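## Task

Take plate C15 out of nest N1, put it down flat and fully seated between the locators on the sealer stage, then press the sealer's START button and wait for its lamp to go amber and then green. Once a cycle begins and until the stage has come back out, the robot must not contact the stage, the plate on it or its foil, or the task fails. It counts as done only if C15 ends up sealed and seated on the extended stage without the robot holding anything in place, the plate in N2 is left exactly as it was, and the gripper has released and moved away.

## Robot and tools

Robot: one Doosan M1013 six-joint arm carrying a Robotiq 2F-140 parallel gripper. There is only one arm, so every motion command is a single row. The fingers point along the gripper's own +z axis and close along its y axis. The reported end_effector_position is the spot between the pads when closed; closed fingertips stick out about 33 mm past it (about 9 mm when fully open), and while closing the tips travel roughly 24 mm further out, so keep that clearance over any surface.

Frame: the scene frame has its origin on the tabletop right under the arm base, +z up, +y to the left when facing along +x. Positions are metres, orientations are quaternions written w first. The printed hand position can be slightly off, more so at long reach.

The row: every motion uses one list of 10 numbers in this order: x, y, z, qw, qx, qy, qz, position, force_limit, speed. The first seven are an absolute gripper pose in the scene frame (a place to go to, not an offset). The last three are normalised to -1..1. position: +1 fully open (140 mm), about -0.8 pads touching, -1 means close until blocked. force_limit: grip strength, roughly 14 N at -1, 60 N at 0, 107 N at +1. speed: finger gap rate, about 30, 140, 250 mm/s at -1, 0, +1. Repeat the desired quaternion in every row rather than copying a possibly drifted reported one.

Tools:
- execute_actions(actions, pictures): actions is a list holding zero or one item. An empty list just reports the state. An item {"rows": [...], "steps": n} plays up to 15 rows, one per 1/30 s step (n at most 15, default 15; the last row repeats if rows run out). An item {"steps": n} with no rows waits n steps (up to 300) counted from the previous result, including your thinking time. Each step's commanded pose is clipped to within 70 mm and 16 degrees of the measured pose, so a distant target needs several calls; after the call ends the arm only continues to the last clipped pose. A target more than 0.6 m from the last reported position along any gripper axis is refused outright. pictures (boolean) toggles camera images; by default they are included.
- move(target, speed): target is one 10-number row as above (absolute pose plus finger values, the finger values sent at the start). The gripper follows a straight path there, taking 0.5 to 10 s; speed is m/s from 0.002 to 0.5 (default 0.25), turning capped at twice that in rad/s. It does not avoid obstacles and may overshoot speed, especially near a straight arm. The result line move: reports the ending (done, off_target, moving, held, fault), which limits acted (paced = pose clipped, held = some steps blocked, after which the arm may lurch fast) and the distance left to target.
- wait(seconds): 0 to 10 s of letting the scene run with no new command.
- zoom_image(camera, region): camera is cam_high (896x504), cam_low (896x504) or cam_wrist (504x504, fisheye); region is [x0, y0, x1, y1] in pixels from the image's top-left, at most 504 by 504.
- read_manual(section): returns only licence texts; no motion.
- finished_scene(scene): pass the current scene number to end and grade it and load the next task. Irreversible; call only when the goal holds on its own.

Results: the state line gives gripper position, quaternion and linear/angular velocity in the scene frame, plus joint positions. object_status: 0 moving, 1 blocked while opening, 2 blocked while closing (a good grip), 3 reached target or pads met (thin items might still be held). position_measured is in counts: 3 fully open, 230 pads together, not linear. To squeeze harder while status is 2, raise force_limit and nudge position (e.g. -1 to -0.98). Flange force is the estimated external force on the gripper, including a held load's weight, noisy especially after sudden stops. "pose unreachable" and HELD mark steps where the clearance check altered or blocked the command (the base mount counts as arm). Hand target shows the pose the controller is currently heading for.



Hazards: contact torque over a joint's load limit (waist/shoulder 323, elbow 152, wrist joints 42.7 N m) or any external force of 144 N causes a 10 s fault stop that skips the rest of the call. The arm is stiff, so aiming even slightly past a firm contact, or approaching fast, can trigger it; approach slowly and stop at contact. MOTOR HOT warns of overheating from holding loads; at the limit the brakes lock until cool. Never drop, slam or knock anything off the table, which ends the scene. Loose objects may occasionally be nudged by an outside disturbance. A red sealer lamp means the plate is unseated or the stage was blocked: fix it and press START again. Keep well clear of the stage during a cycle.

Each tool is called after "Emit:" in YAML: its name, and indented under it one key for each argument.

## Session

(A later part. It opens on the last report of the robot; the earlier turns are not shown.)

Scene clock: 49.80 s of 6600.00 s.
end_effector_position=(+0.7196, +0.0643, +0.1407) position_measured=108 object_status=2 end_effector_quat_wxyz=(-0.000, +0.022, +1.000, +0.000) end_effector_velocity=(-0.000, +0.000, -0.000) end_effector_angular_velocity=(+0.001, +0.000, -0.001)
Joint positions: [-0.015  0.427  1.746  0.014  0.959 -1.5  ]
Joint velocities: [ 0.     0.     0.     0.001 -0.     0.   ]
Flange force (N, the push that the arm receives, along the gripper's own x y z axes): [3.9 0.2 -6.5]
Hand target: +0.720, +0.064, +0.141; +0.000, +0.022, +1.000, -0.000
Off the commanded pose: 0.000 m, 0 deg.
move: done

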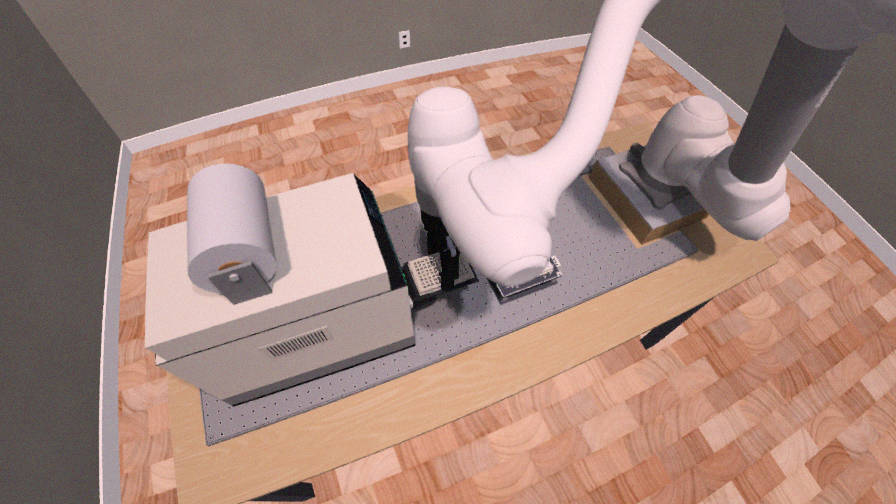

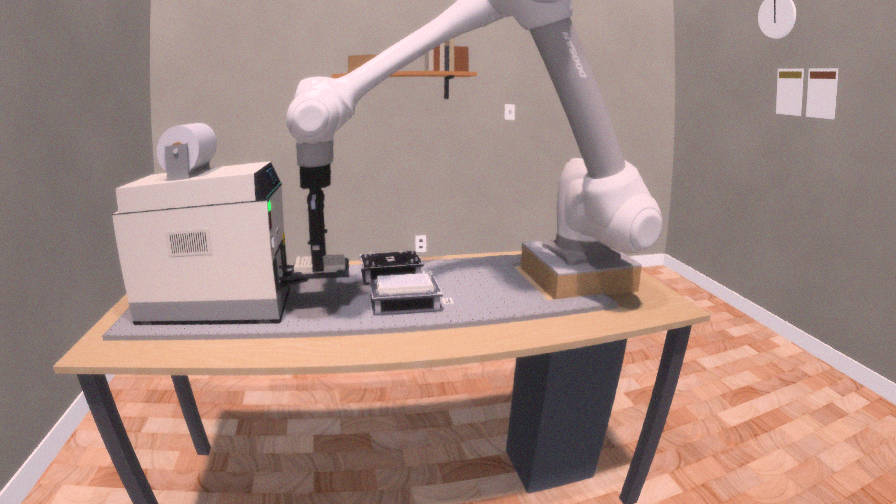

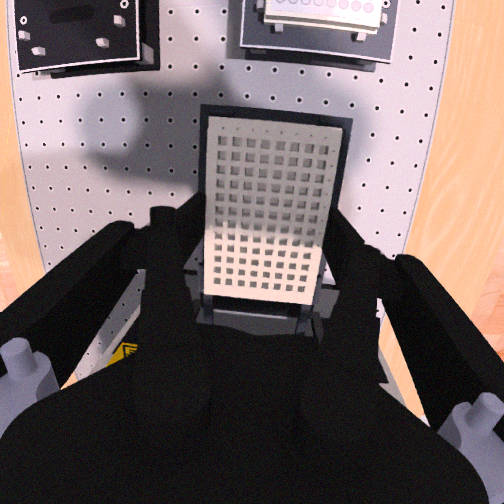

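Emit:
move:
  target: [0.7194,0.0643,0.1397,0,0.022,0.9998,0,-0.98,-0.4,-1]
  speed: 0.004

Emit:
move:
  target: [0.7194,0.0643,0.1397,0,0.022,0.9998,0,0.55,-0.4,-0.6]

Emit:
move:
  target: [0.7194,0.0643,0.19,0,0.022,0.9998,0,0.55,-0.4,-0.6]
  speed: 0.08

Emit:
move:
  target: [0.68,0.1,0.25,0.5,0,0.866,0,0.55,0,0]

Emit:
zoom_image:
  camera: "cam_low"
  region: [240,150,400,300]

Scene clock: 53.57 s of 6600.00 s.
end_effector_position=(+0.7195, +0.0643, +0.1398) position_measured=108 object_status=2 end_effector_quat_wxyz=(+0.000, +0.022, +1.000, +0.000) end_effector_velocity=(+0.000, -0.000, +0.001) end_effector_angular_velocity=(-0.001, -0.001, +0.002)
Joint positions: [-0.015  0.428  1.747  0.014  0.957 -1.5  ]
Joint velocities: [-0.    -0.001 -0.    -0.002 -0.    -0.001]
Flange force (N, the push that the arm receives, along the gripper's own x y z axes): [2.2 0.4 -38.0]
Hand target: +0.719, +0.064, +0.140; -0.000, +0.022, +1.000, -0.000
Off the commanded pose: 0.000 m, 0 deg.
After step 90, 0.07 s passed at rest.
move: done

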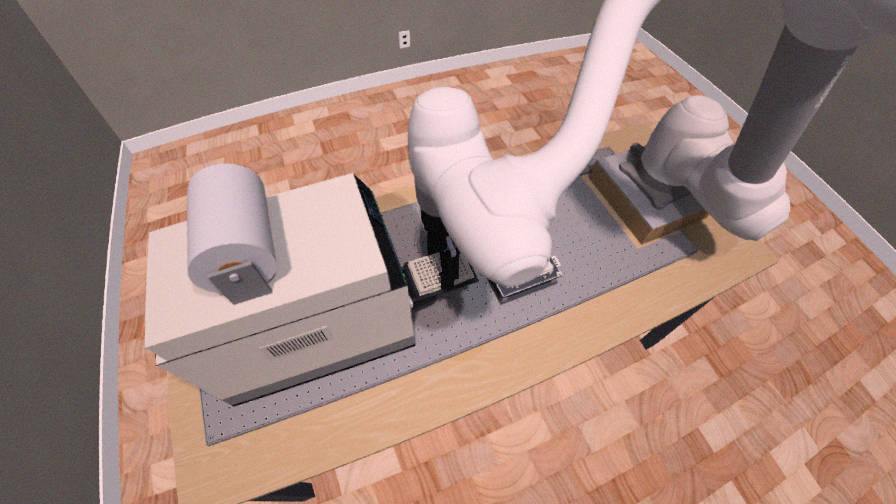

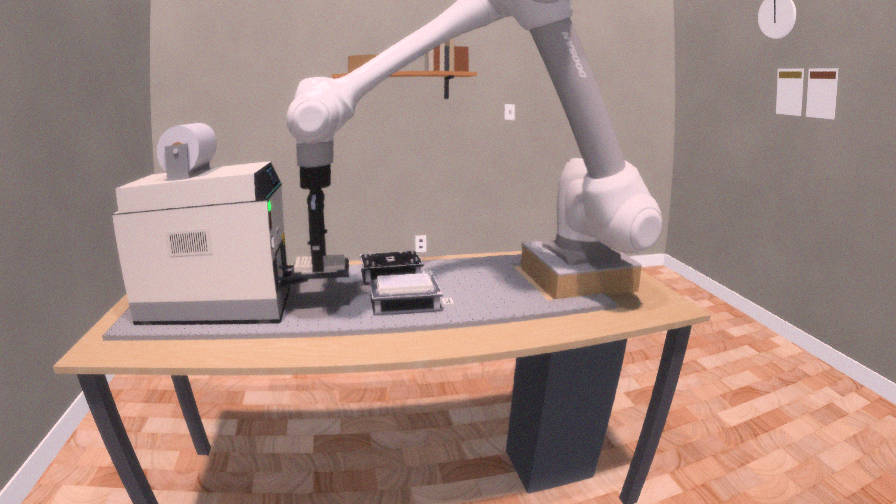

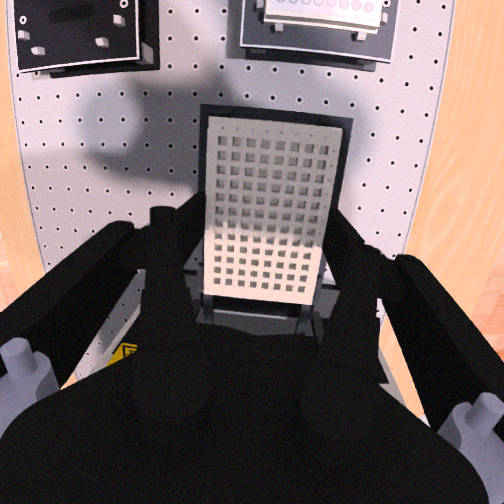

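Scene clock: 54.27 s of 6600.00 s.
end_effector_position=(+0.7194, +0.0643, +0.1397) position_measured=59 object_status=3 end_effector_quat_wxyz=(+0.000, +0.022, +1.000, -0.000) end_effector_velocity=(+0.000, +0.000, +0.001) end_effector_angular_velocity=(+0.000, -0.001, -0.000)
Joint positions: [-0.015  0.428  1.747  0.014  0.957 -1.5  ]
Joint velocities: [-0.    -0.001 -0.001  0.    -0.     0.   ]
Flange force (N, the push that the arm receives, along the gripper's own x y z axes): [2.7 -1.9 -4.6]
Hand target: +0.719, +0.064, +0.140; +0.000, +0.022, +1.000, -0.000
Off the commanded pose: 0.000 m, 0 deg.
move: done

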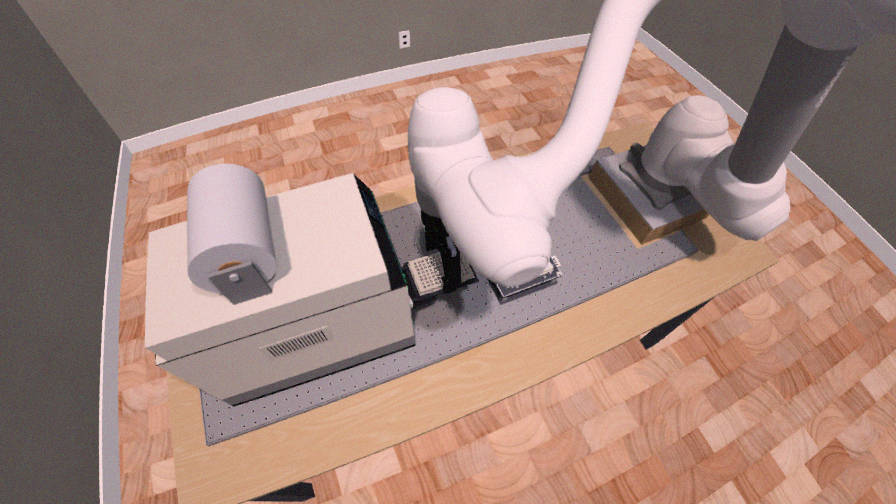

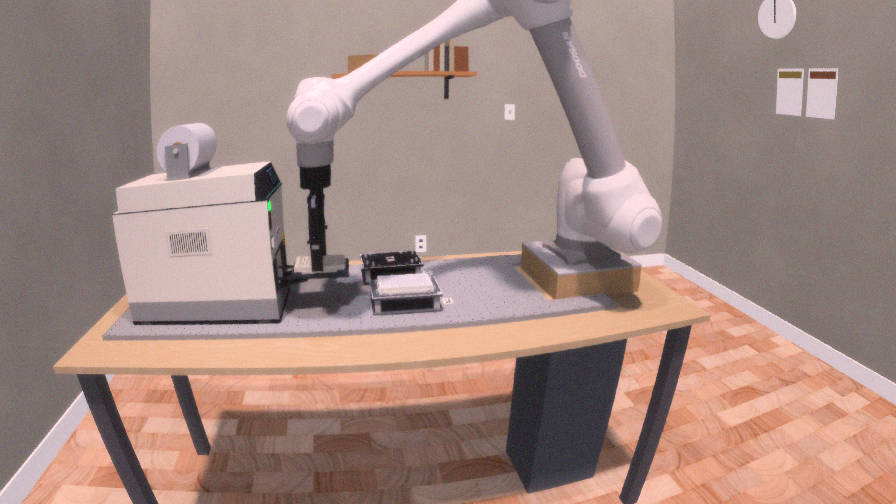

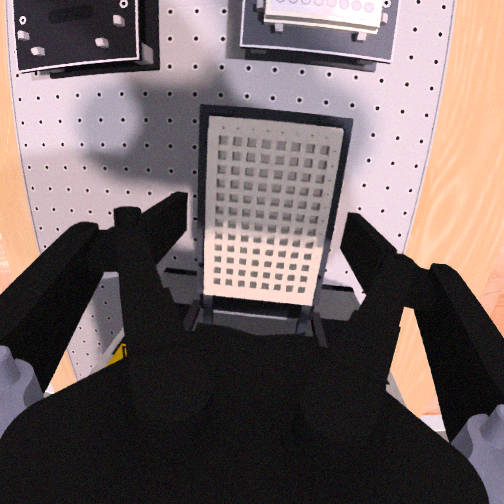

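Scene clock: 55.20 s of 6600.00 s.
end_effector_position=(+0.7195, +0.0643, +0.1899) position_measured=59 object_status=3 end_effector_quat_wxyz=(-0.000, +0.022, +1.000, +0.000) end_effector_velocity=(+0.000, +0.000, +0.000) end_effector_angular_velocity=(+0.000, +0.000, +0.001)
Joint positions: [-0.016  0.383  1.708  0.013  1.04  -1.499]
Joint velocities: [-0.    -0.    -0.     0.     0.001 -0.001]
Flange force (N, the push that the arm receives, along the gripper's own x y z axes): [2.4 -0.8 -3.7]
Hand target: +0.719, +0.064, +0.190; -0.000, +0.022, +1.000, +0.000
Off the commanded pose: 0.000 m, 0 deg.
move: done

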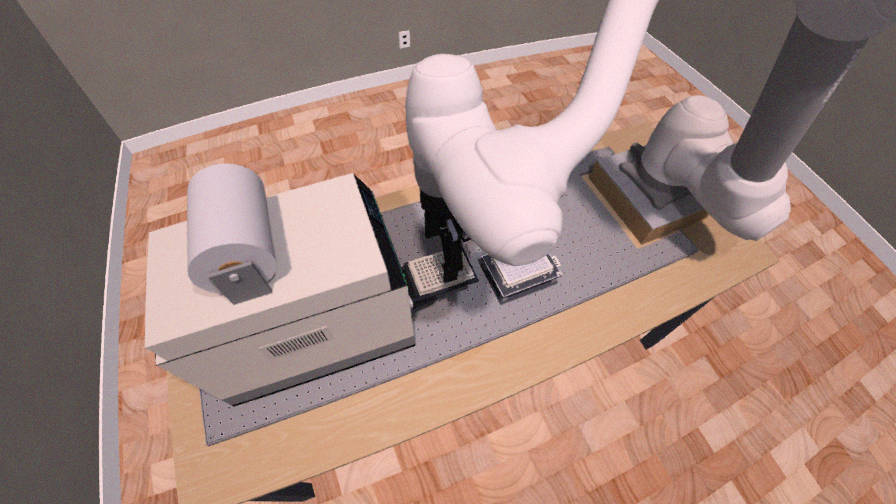

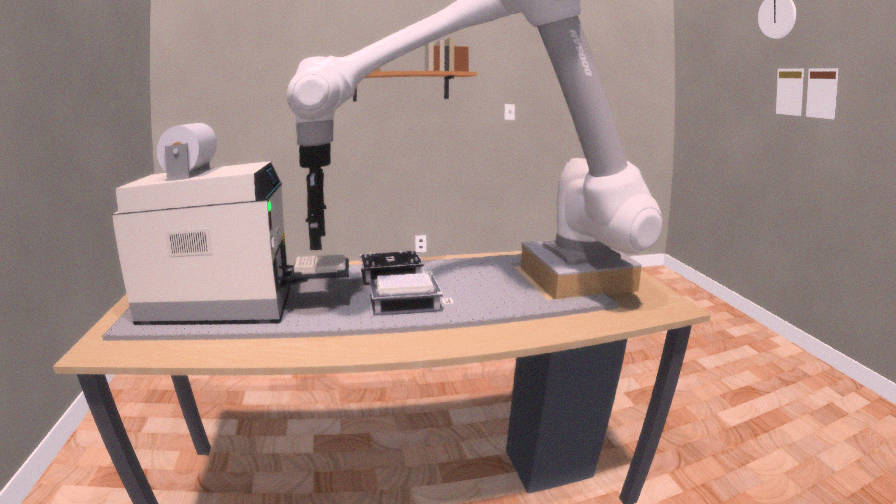

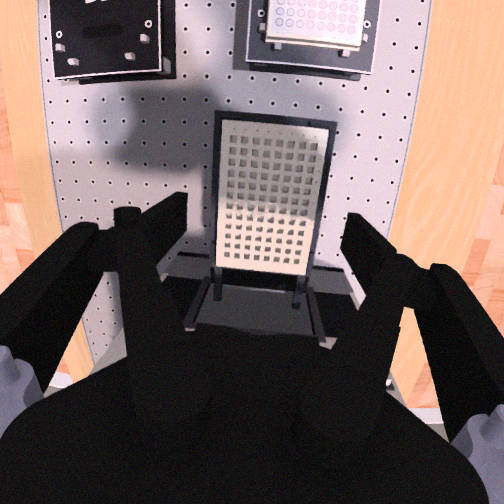

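Scene clock: 58.13 s of 6600.00 s.
end_effector_position=(+0.6802, +0.0997, +0.2496) position_measured=59 object_status=3 end_effector_quat_wxyz=(+0.500, -0.000, +0.866, -0.000) end_effector_velocity=(+0.000, +0.000, -0.000) end_effector_angular_velocity=(-0.002, +0.001, -0.004)
Joint positions: [ 0.105  0.069  2.382  0.352 -0.383 -1.812]
Joint velocities: [ 0.004  0.001 -0.001  0.022 -0.001 -0.018]
Flange force (N, the push that the arm receives, along the gripper's own x y z axes): no reading
Hand target: +0.680, +0.100, +0.250; +0.500, -0.000, +0.866, -0.000
Off the commanded pose: 0.001 m, 0 deg.
move: done

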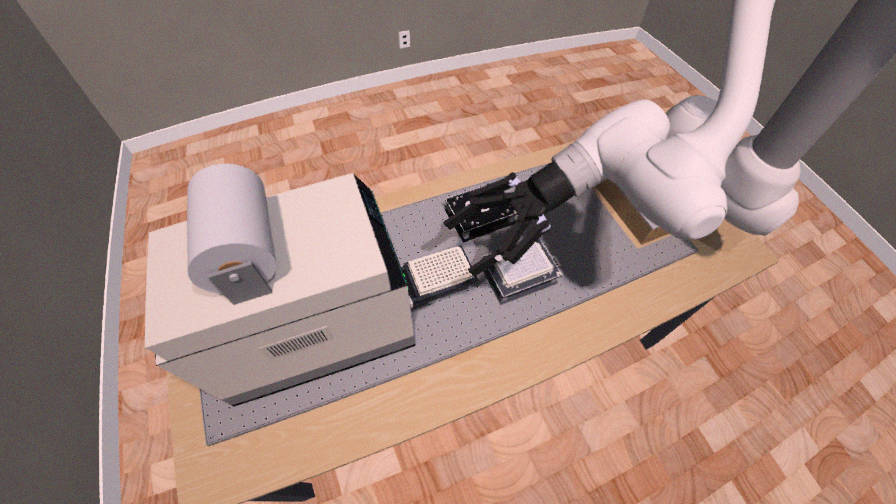

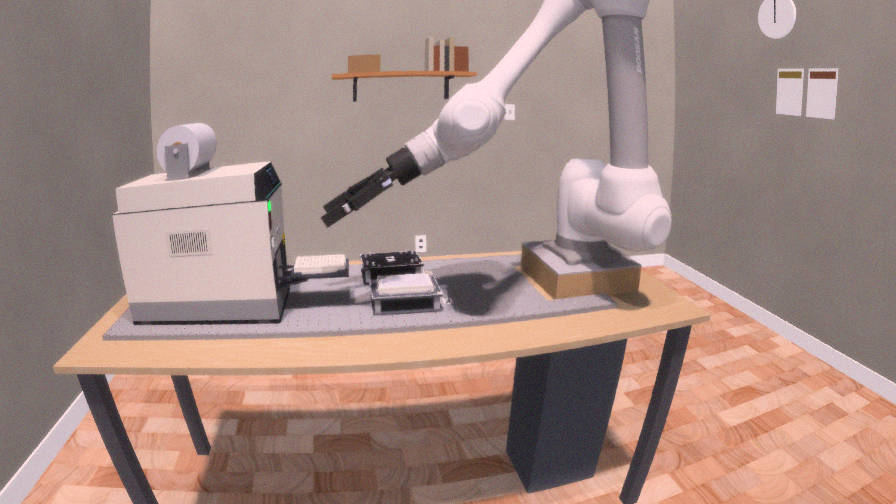

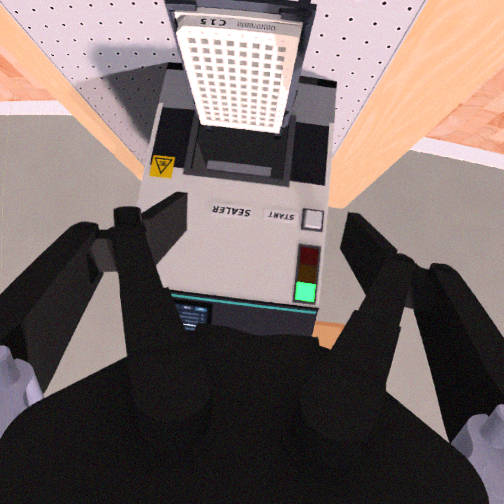

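Region (240, 150, 400, 300) of cam_low's 896x504 image, scaled by 3.150, with more detail than that image has; it fills the top 472 rows of this view, and the rest is white.

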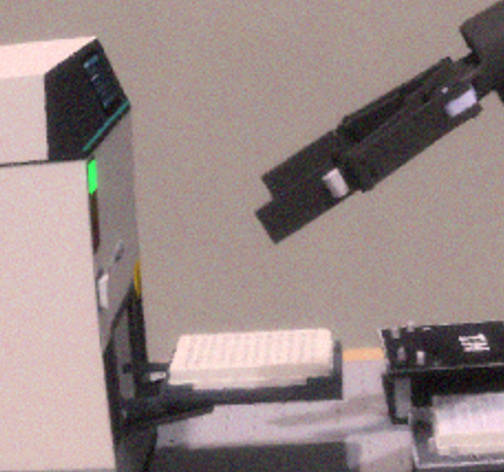

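Emit:
move:
  target: [0.76,0.147,0.219,0.259,0,0.966,0,-1,0,0]
  speed: 0.15

Emit:
zoom_image:
  camera: "cam_low"
  region: [250,190,350,290]

Scene clock: 64.90 s of 6600.00 s.
end_effector_position=(+0.7599, +0.1469, +0.2191) position_measured=233 object_status=3 end_effector_quat_wxyz=(+0.259, -0.000, +0.966, +0.000) end_effector_velocity=(-0.000, +0.000, -0.000) end_effector_angular_velocity=(-0.003, +0.001, -0.003)
Joint positions: [ 0.129  0.24   1.942 -0.191  0.438 -1.237]
Joint velocities: [ 0.002  0.001 -0.001 -0.009  0.003  0.011]
Flange force (N, the push that the arm receives, along the gripper's own x y z axes): [-0.7 0.7 -3.8]
Hand target: +0.760, +0.147, +0.219; +0.259, +0.000, +0.966, -0.000
Off the commanded pose: 0.000 m, 0 deg.
After step 90, 1.00 s passed at rest.
move: done

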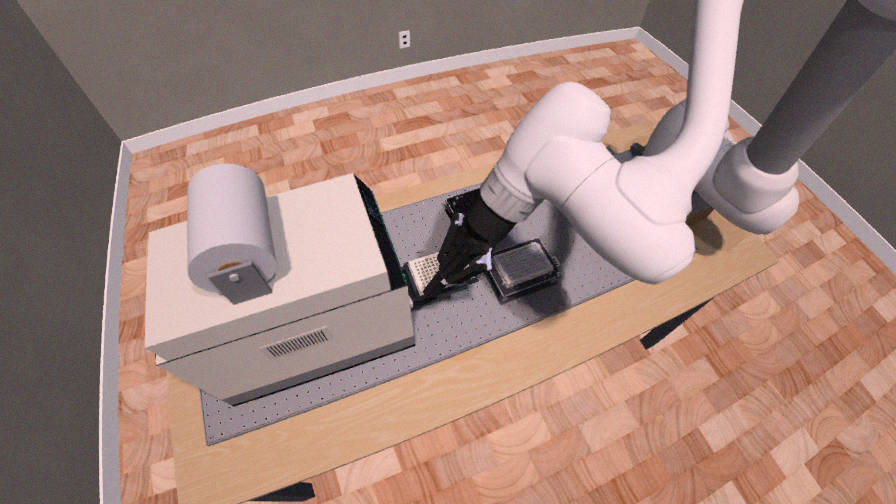

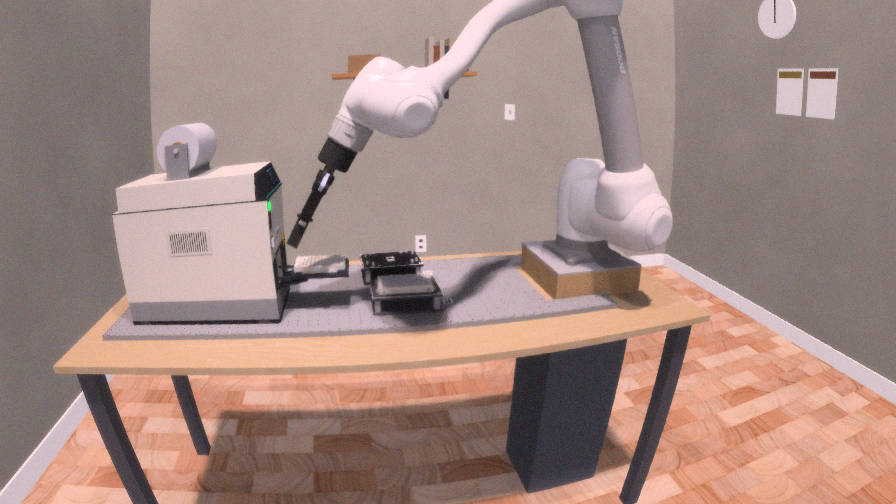

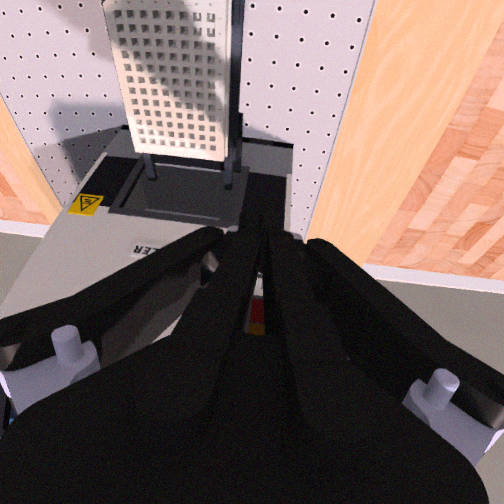

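Region (250, 190, 350, 290) of cam_low's 896x504 image, scaled by 5.040, with more detail than that image has.

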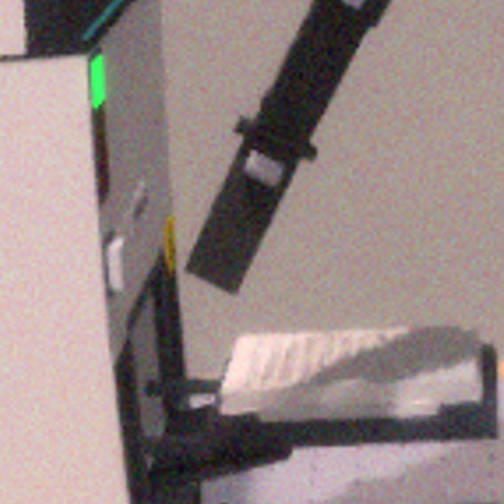

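Emit:
move:
  target: [0.784,0.147,0.219,0.259,0,0.966,0,-1,0,0]
  speed: 0.03

Emit:
zoom_image:
  camera: "cam_low"
  region: [250,190,350,290]

Scene clock: 67.13 s of 6600.00 s.
end_effector_position=(+0.7840, +0.1470, +0.2190) position_measured=233 object_status=3 end_effector_quat_wxyz=(+0.259, -0.000, +0.966, +0.000) end_effector_velocity=(+0.000, +0.000, +0.000) end_effector_angular_velocity=(+0.000, -0.000, +0.000)
Joint positions: [ 0.123  0.273  1.897 -0.179  0.448 -1.254]
Joint velocities: [-0.     0.    -0.001  0.001  0.    -0.001]
Flange force (N, the push that the arm receives, along the gripper's own x y z axes): [-0.7 -2.3 -5.0]
Hand target: +0.784, +0.147, +0.219; +0.259, -0.000, +0.966, +0.000
Off the commanded pose: 0.000 m, 0 deg.
move: done

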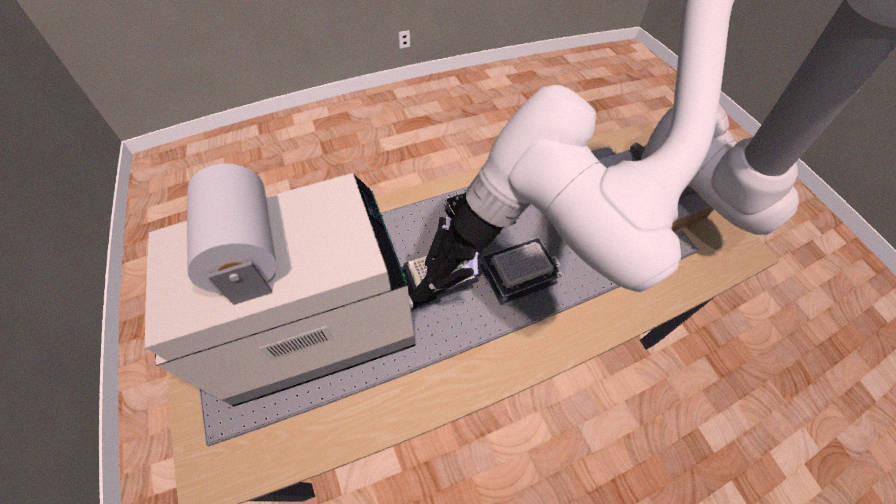

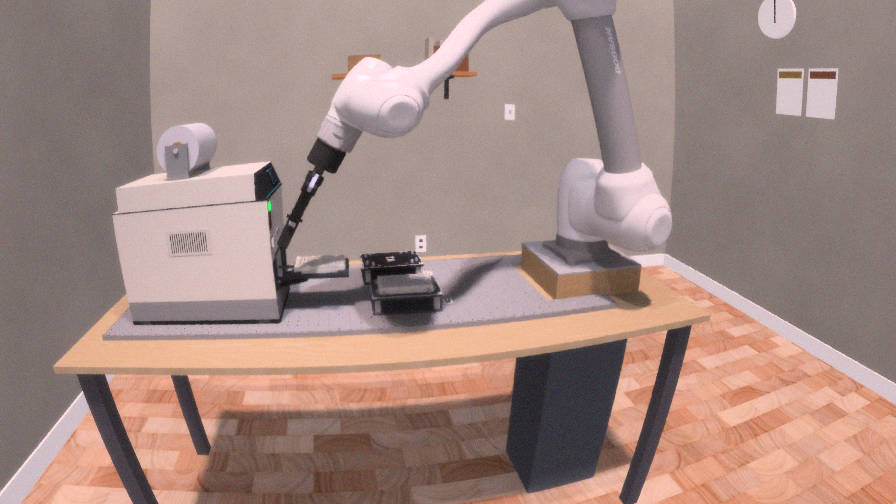

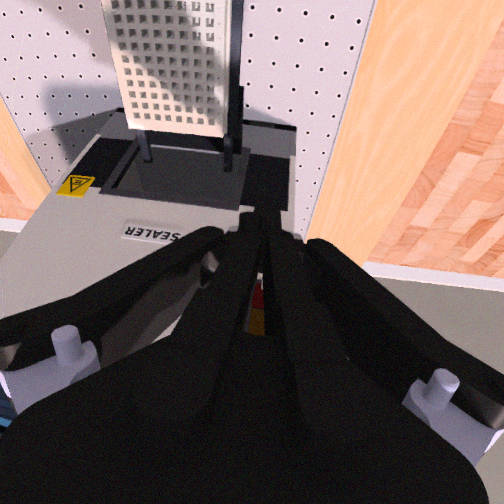

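Region (250, 190, 350, 290) of cam_low's 896x504 image, scaled by 5.040, with more detail than that image has.

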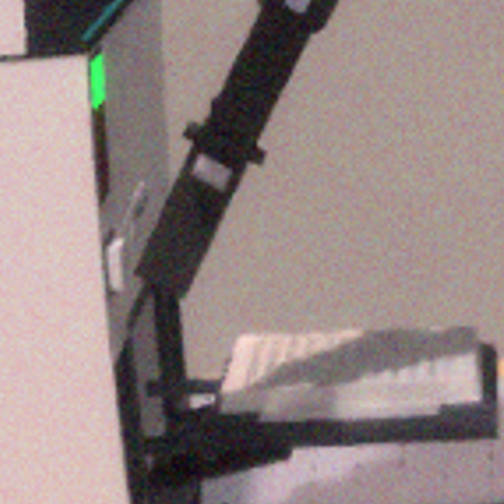

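Emit:
move:
  target: [0.79,0.147,0.222,0.259,0,0.966,0,-1,0,0]
  speed: 0.01

Emit:
zoom_image:
  camera: "cam_low"
  region: [250,190,350,290]

Scene clock: 69.40 s of 6600.00 s.
end_effector_position=(+0.7900, +0.1470, +0.2220) position_measured=233 object_status=3 end_effector_quat_wxyz=(+0.259, -0.000, +0.966, +0.000) end_effector_velocity=(+0.001, -0.000, +0.000) end_effector_angular_velocity=(-0.000, -0.001, +0.000)
Joint positions: [ 0.121  0.279  1.884 -0.174  0.457 -1.261]
Joint velocities: [-0.     0.    -0.001 -0.001 -0.001  0.   ]
Flange force (N, the push that the arm receives, along the gripper's own x y z axes): [2.1 -1.8 -6.0]
Hand target: +0.790, +0.147, +0.222; +0.259, -0.000, +0.966, +0.000
Off the commanded pose: 0.000 m, 0 deg.
move: done

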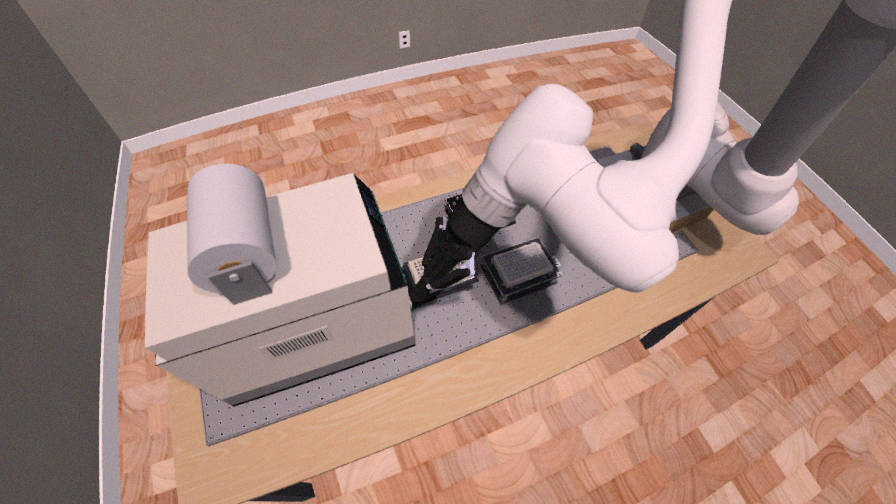

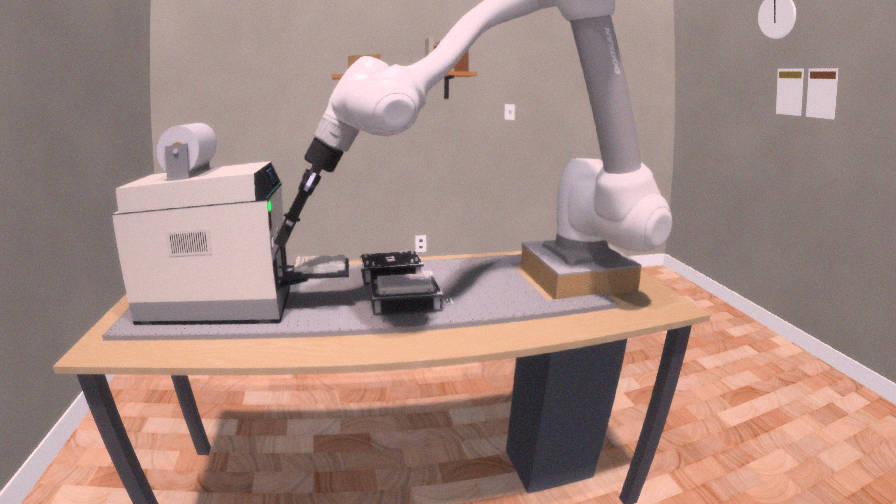

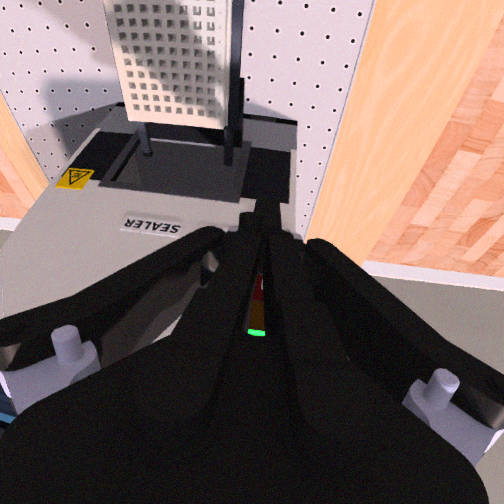

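Region (250, 190, 350, 290) of cam_low's 896x504 image, scaled by 5.040, with more detail than that image has.

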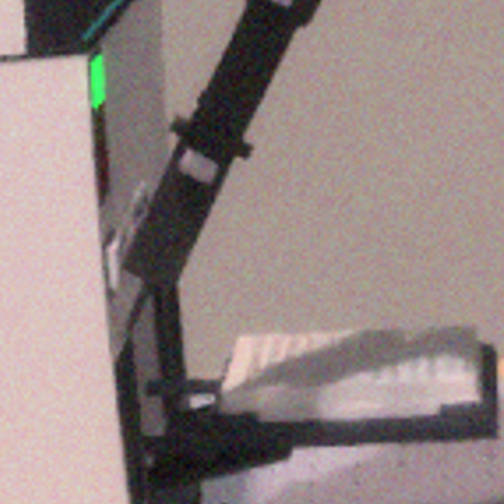

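Emit:
move:
  target: [0.792,0.147,0.222,0.259,0,0.966,0,-1,0,0]
  speed: 0.005

Emit:
move:
  target: [0.74,0.147,0.26,0.259,0,0.966,0,-1,0,0]
  speed: 0.1

Emit:
wait:
  seconds: 8

Scene clock: 71.63 s of 6600.00 s.
end_effector_position=(+0.7920, +0.1470, +0.2220) position_measured=233 object_status=3 end_effector_quat_wxyz=(+0.259, -0.000, +0.966, -0.000) end_effector_velocity=(+0.000, -0.000, -0.000) end_effector_angular_velocity=(+0.000, +0.000, -0.000)
Joint positions: [ 0.121  0.281  1.88  -0.173  0.458 -1.262]
Joint velocities: [-0.     0.001 -0.    -0.    -0.     0.001]
Flange force (N, the push that the arm receives, along the gripper's own x y z axes): [2.8 -2.0 -6.7]
Hand target: +0.792, +0.147, +0.222; +0.259, -0.000, +0.966, +0.000
Off the commanded pose: 0.000 m, 0 deg.
move: done

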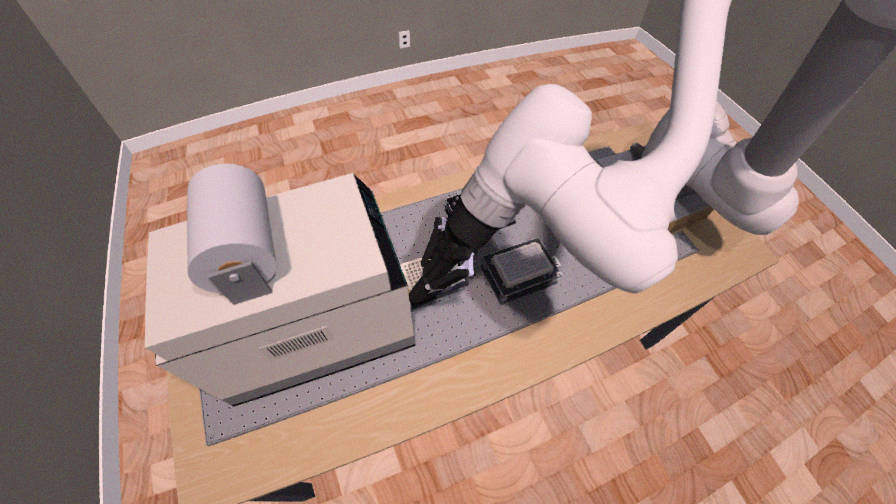

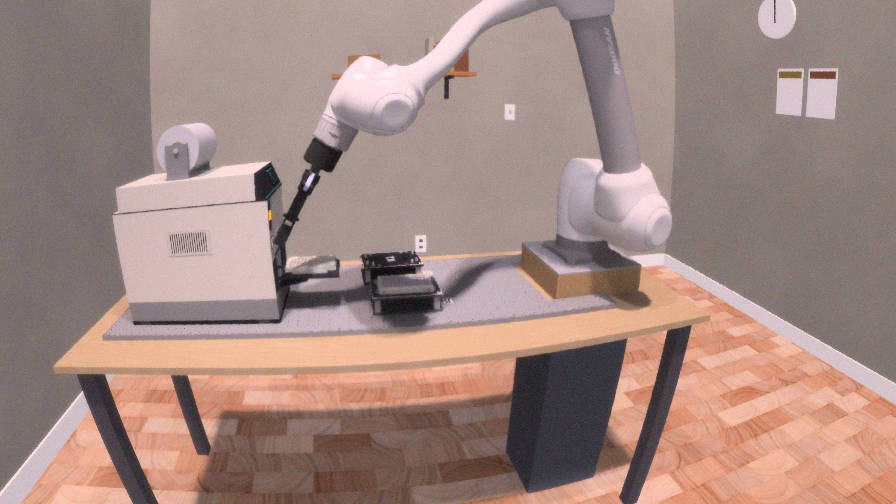

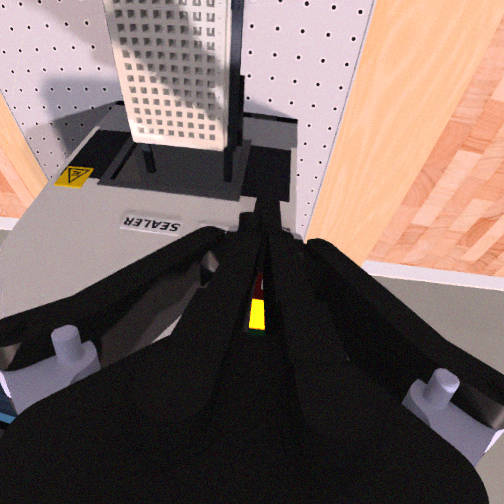

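Scene clock: 72.60 s of 6600.00 s.
end_effector_position=(+0.7401, +0.1470, +0.2600) position_measured=233 object_status=3 end_effector_quat_wxyz=(+0.259, -0.000, +0.966, -0.000) end_effector_velocity=(-0.001, +0.000, +0.000) end_effector_angular_velocity=(+0.001, +0.000, -0.001)
Joint positions: [ 0.135  0.173  1.941 -0.173  0.506 -1.254]
Joint velocities: [ 0.    -0.001  0.001  0.001 -0.     0.001]
Flange force (N, the push that the arm receives, along the gripper's own x y z axes): [-1.7 -1.4 -3.8]
Hand target: +0.740, +0.147, +0.260; +0.259, -0.000, +0.966, -0.000
Off the commanded pose: 0.000 m, 0 deg.
move: done

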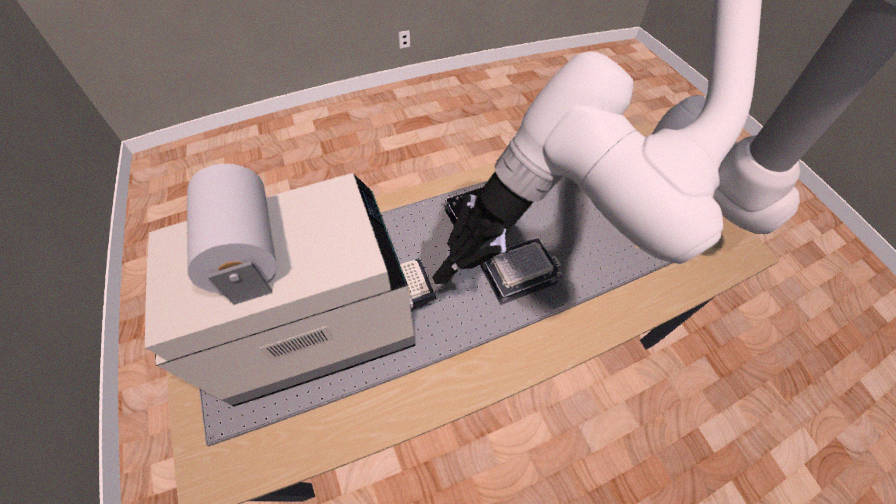

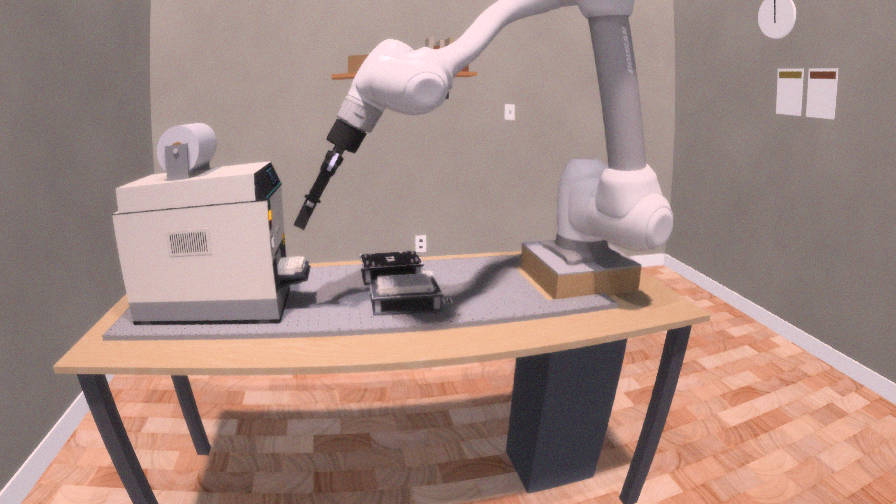

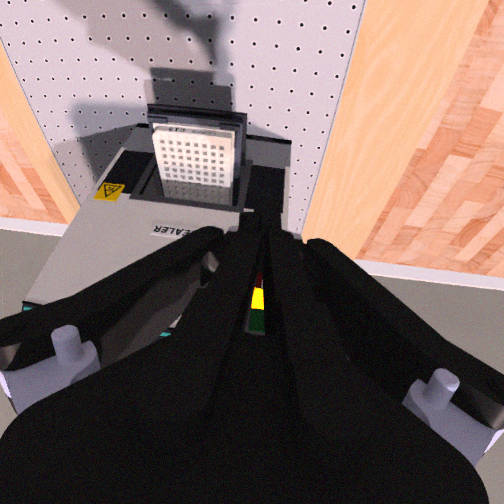

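Scene clock: 80.60 s of 6600.00 s.
end_effector_position=(+0.7400, +0.1471, +0.2600) position_measured=233 object_status=3 end_effector_quat_wxyz=(+0.259, -0.000, +0.966, +0.000) end_effector_velocity=(+0.001, +0.000, +0.001) end_effector_angular_velocity=(+0.001, -0.002, -0.001)
Joint positions: [ 0.135  0.173  1.941 -0.173  0.507 -1.254]
Joint velocities: [-0.     0.    -0.001  0.001 -0.001  0.001]
Flange force (N, the push that the arm receives, along the gripper's own x y z axes): [-2.4 -1.4 -2.9]
Hand target: +0.740, +0.147, +0.260; +0.259, -0.000, +0.966, -0.000
Off the commanded pose: 0.000 m, 0 deg.
Steps of this call (steps 1 to 230: nothing new was sent; then 0.33 s passed at rest). Readings (end_effector_position | what the end effector reports):
1: (+0.7401, +0.1471, +0.2600) | position_measured=233 object_status=3
2: (+0.7401, +0.1471, +0.2600) | position_measured=233 object_status=3
4: (+0.7400, +0.1471, +0.2600) | position_measured=233 object_status=3
8: (+0.7400, +0.1471, +0.2600) | position_measured=233 object_status=3
230: the state above

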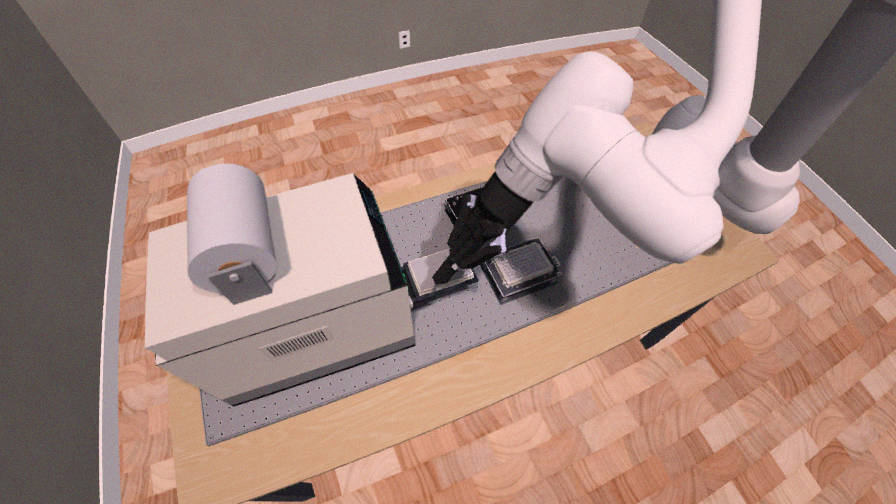

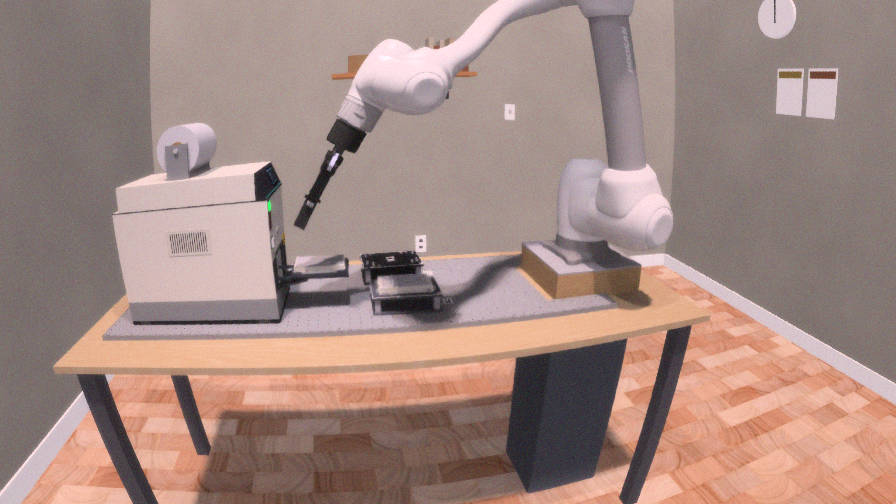

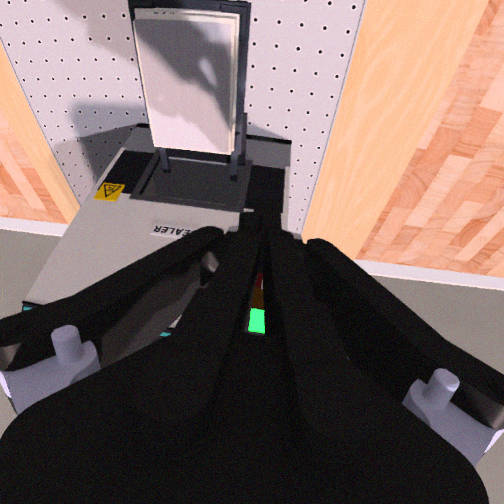

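Emit:
finished_scene:
  scene: 1

The scene is finished: the task was done.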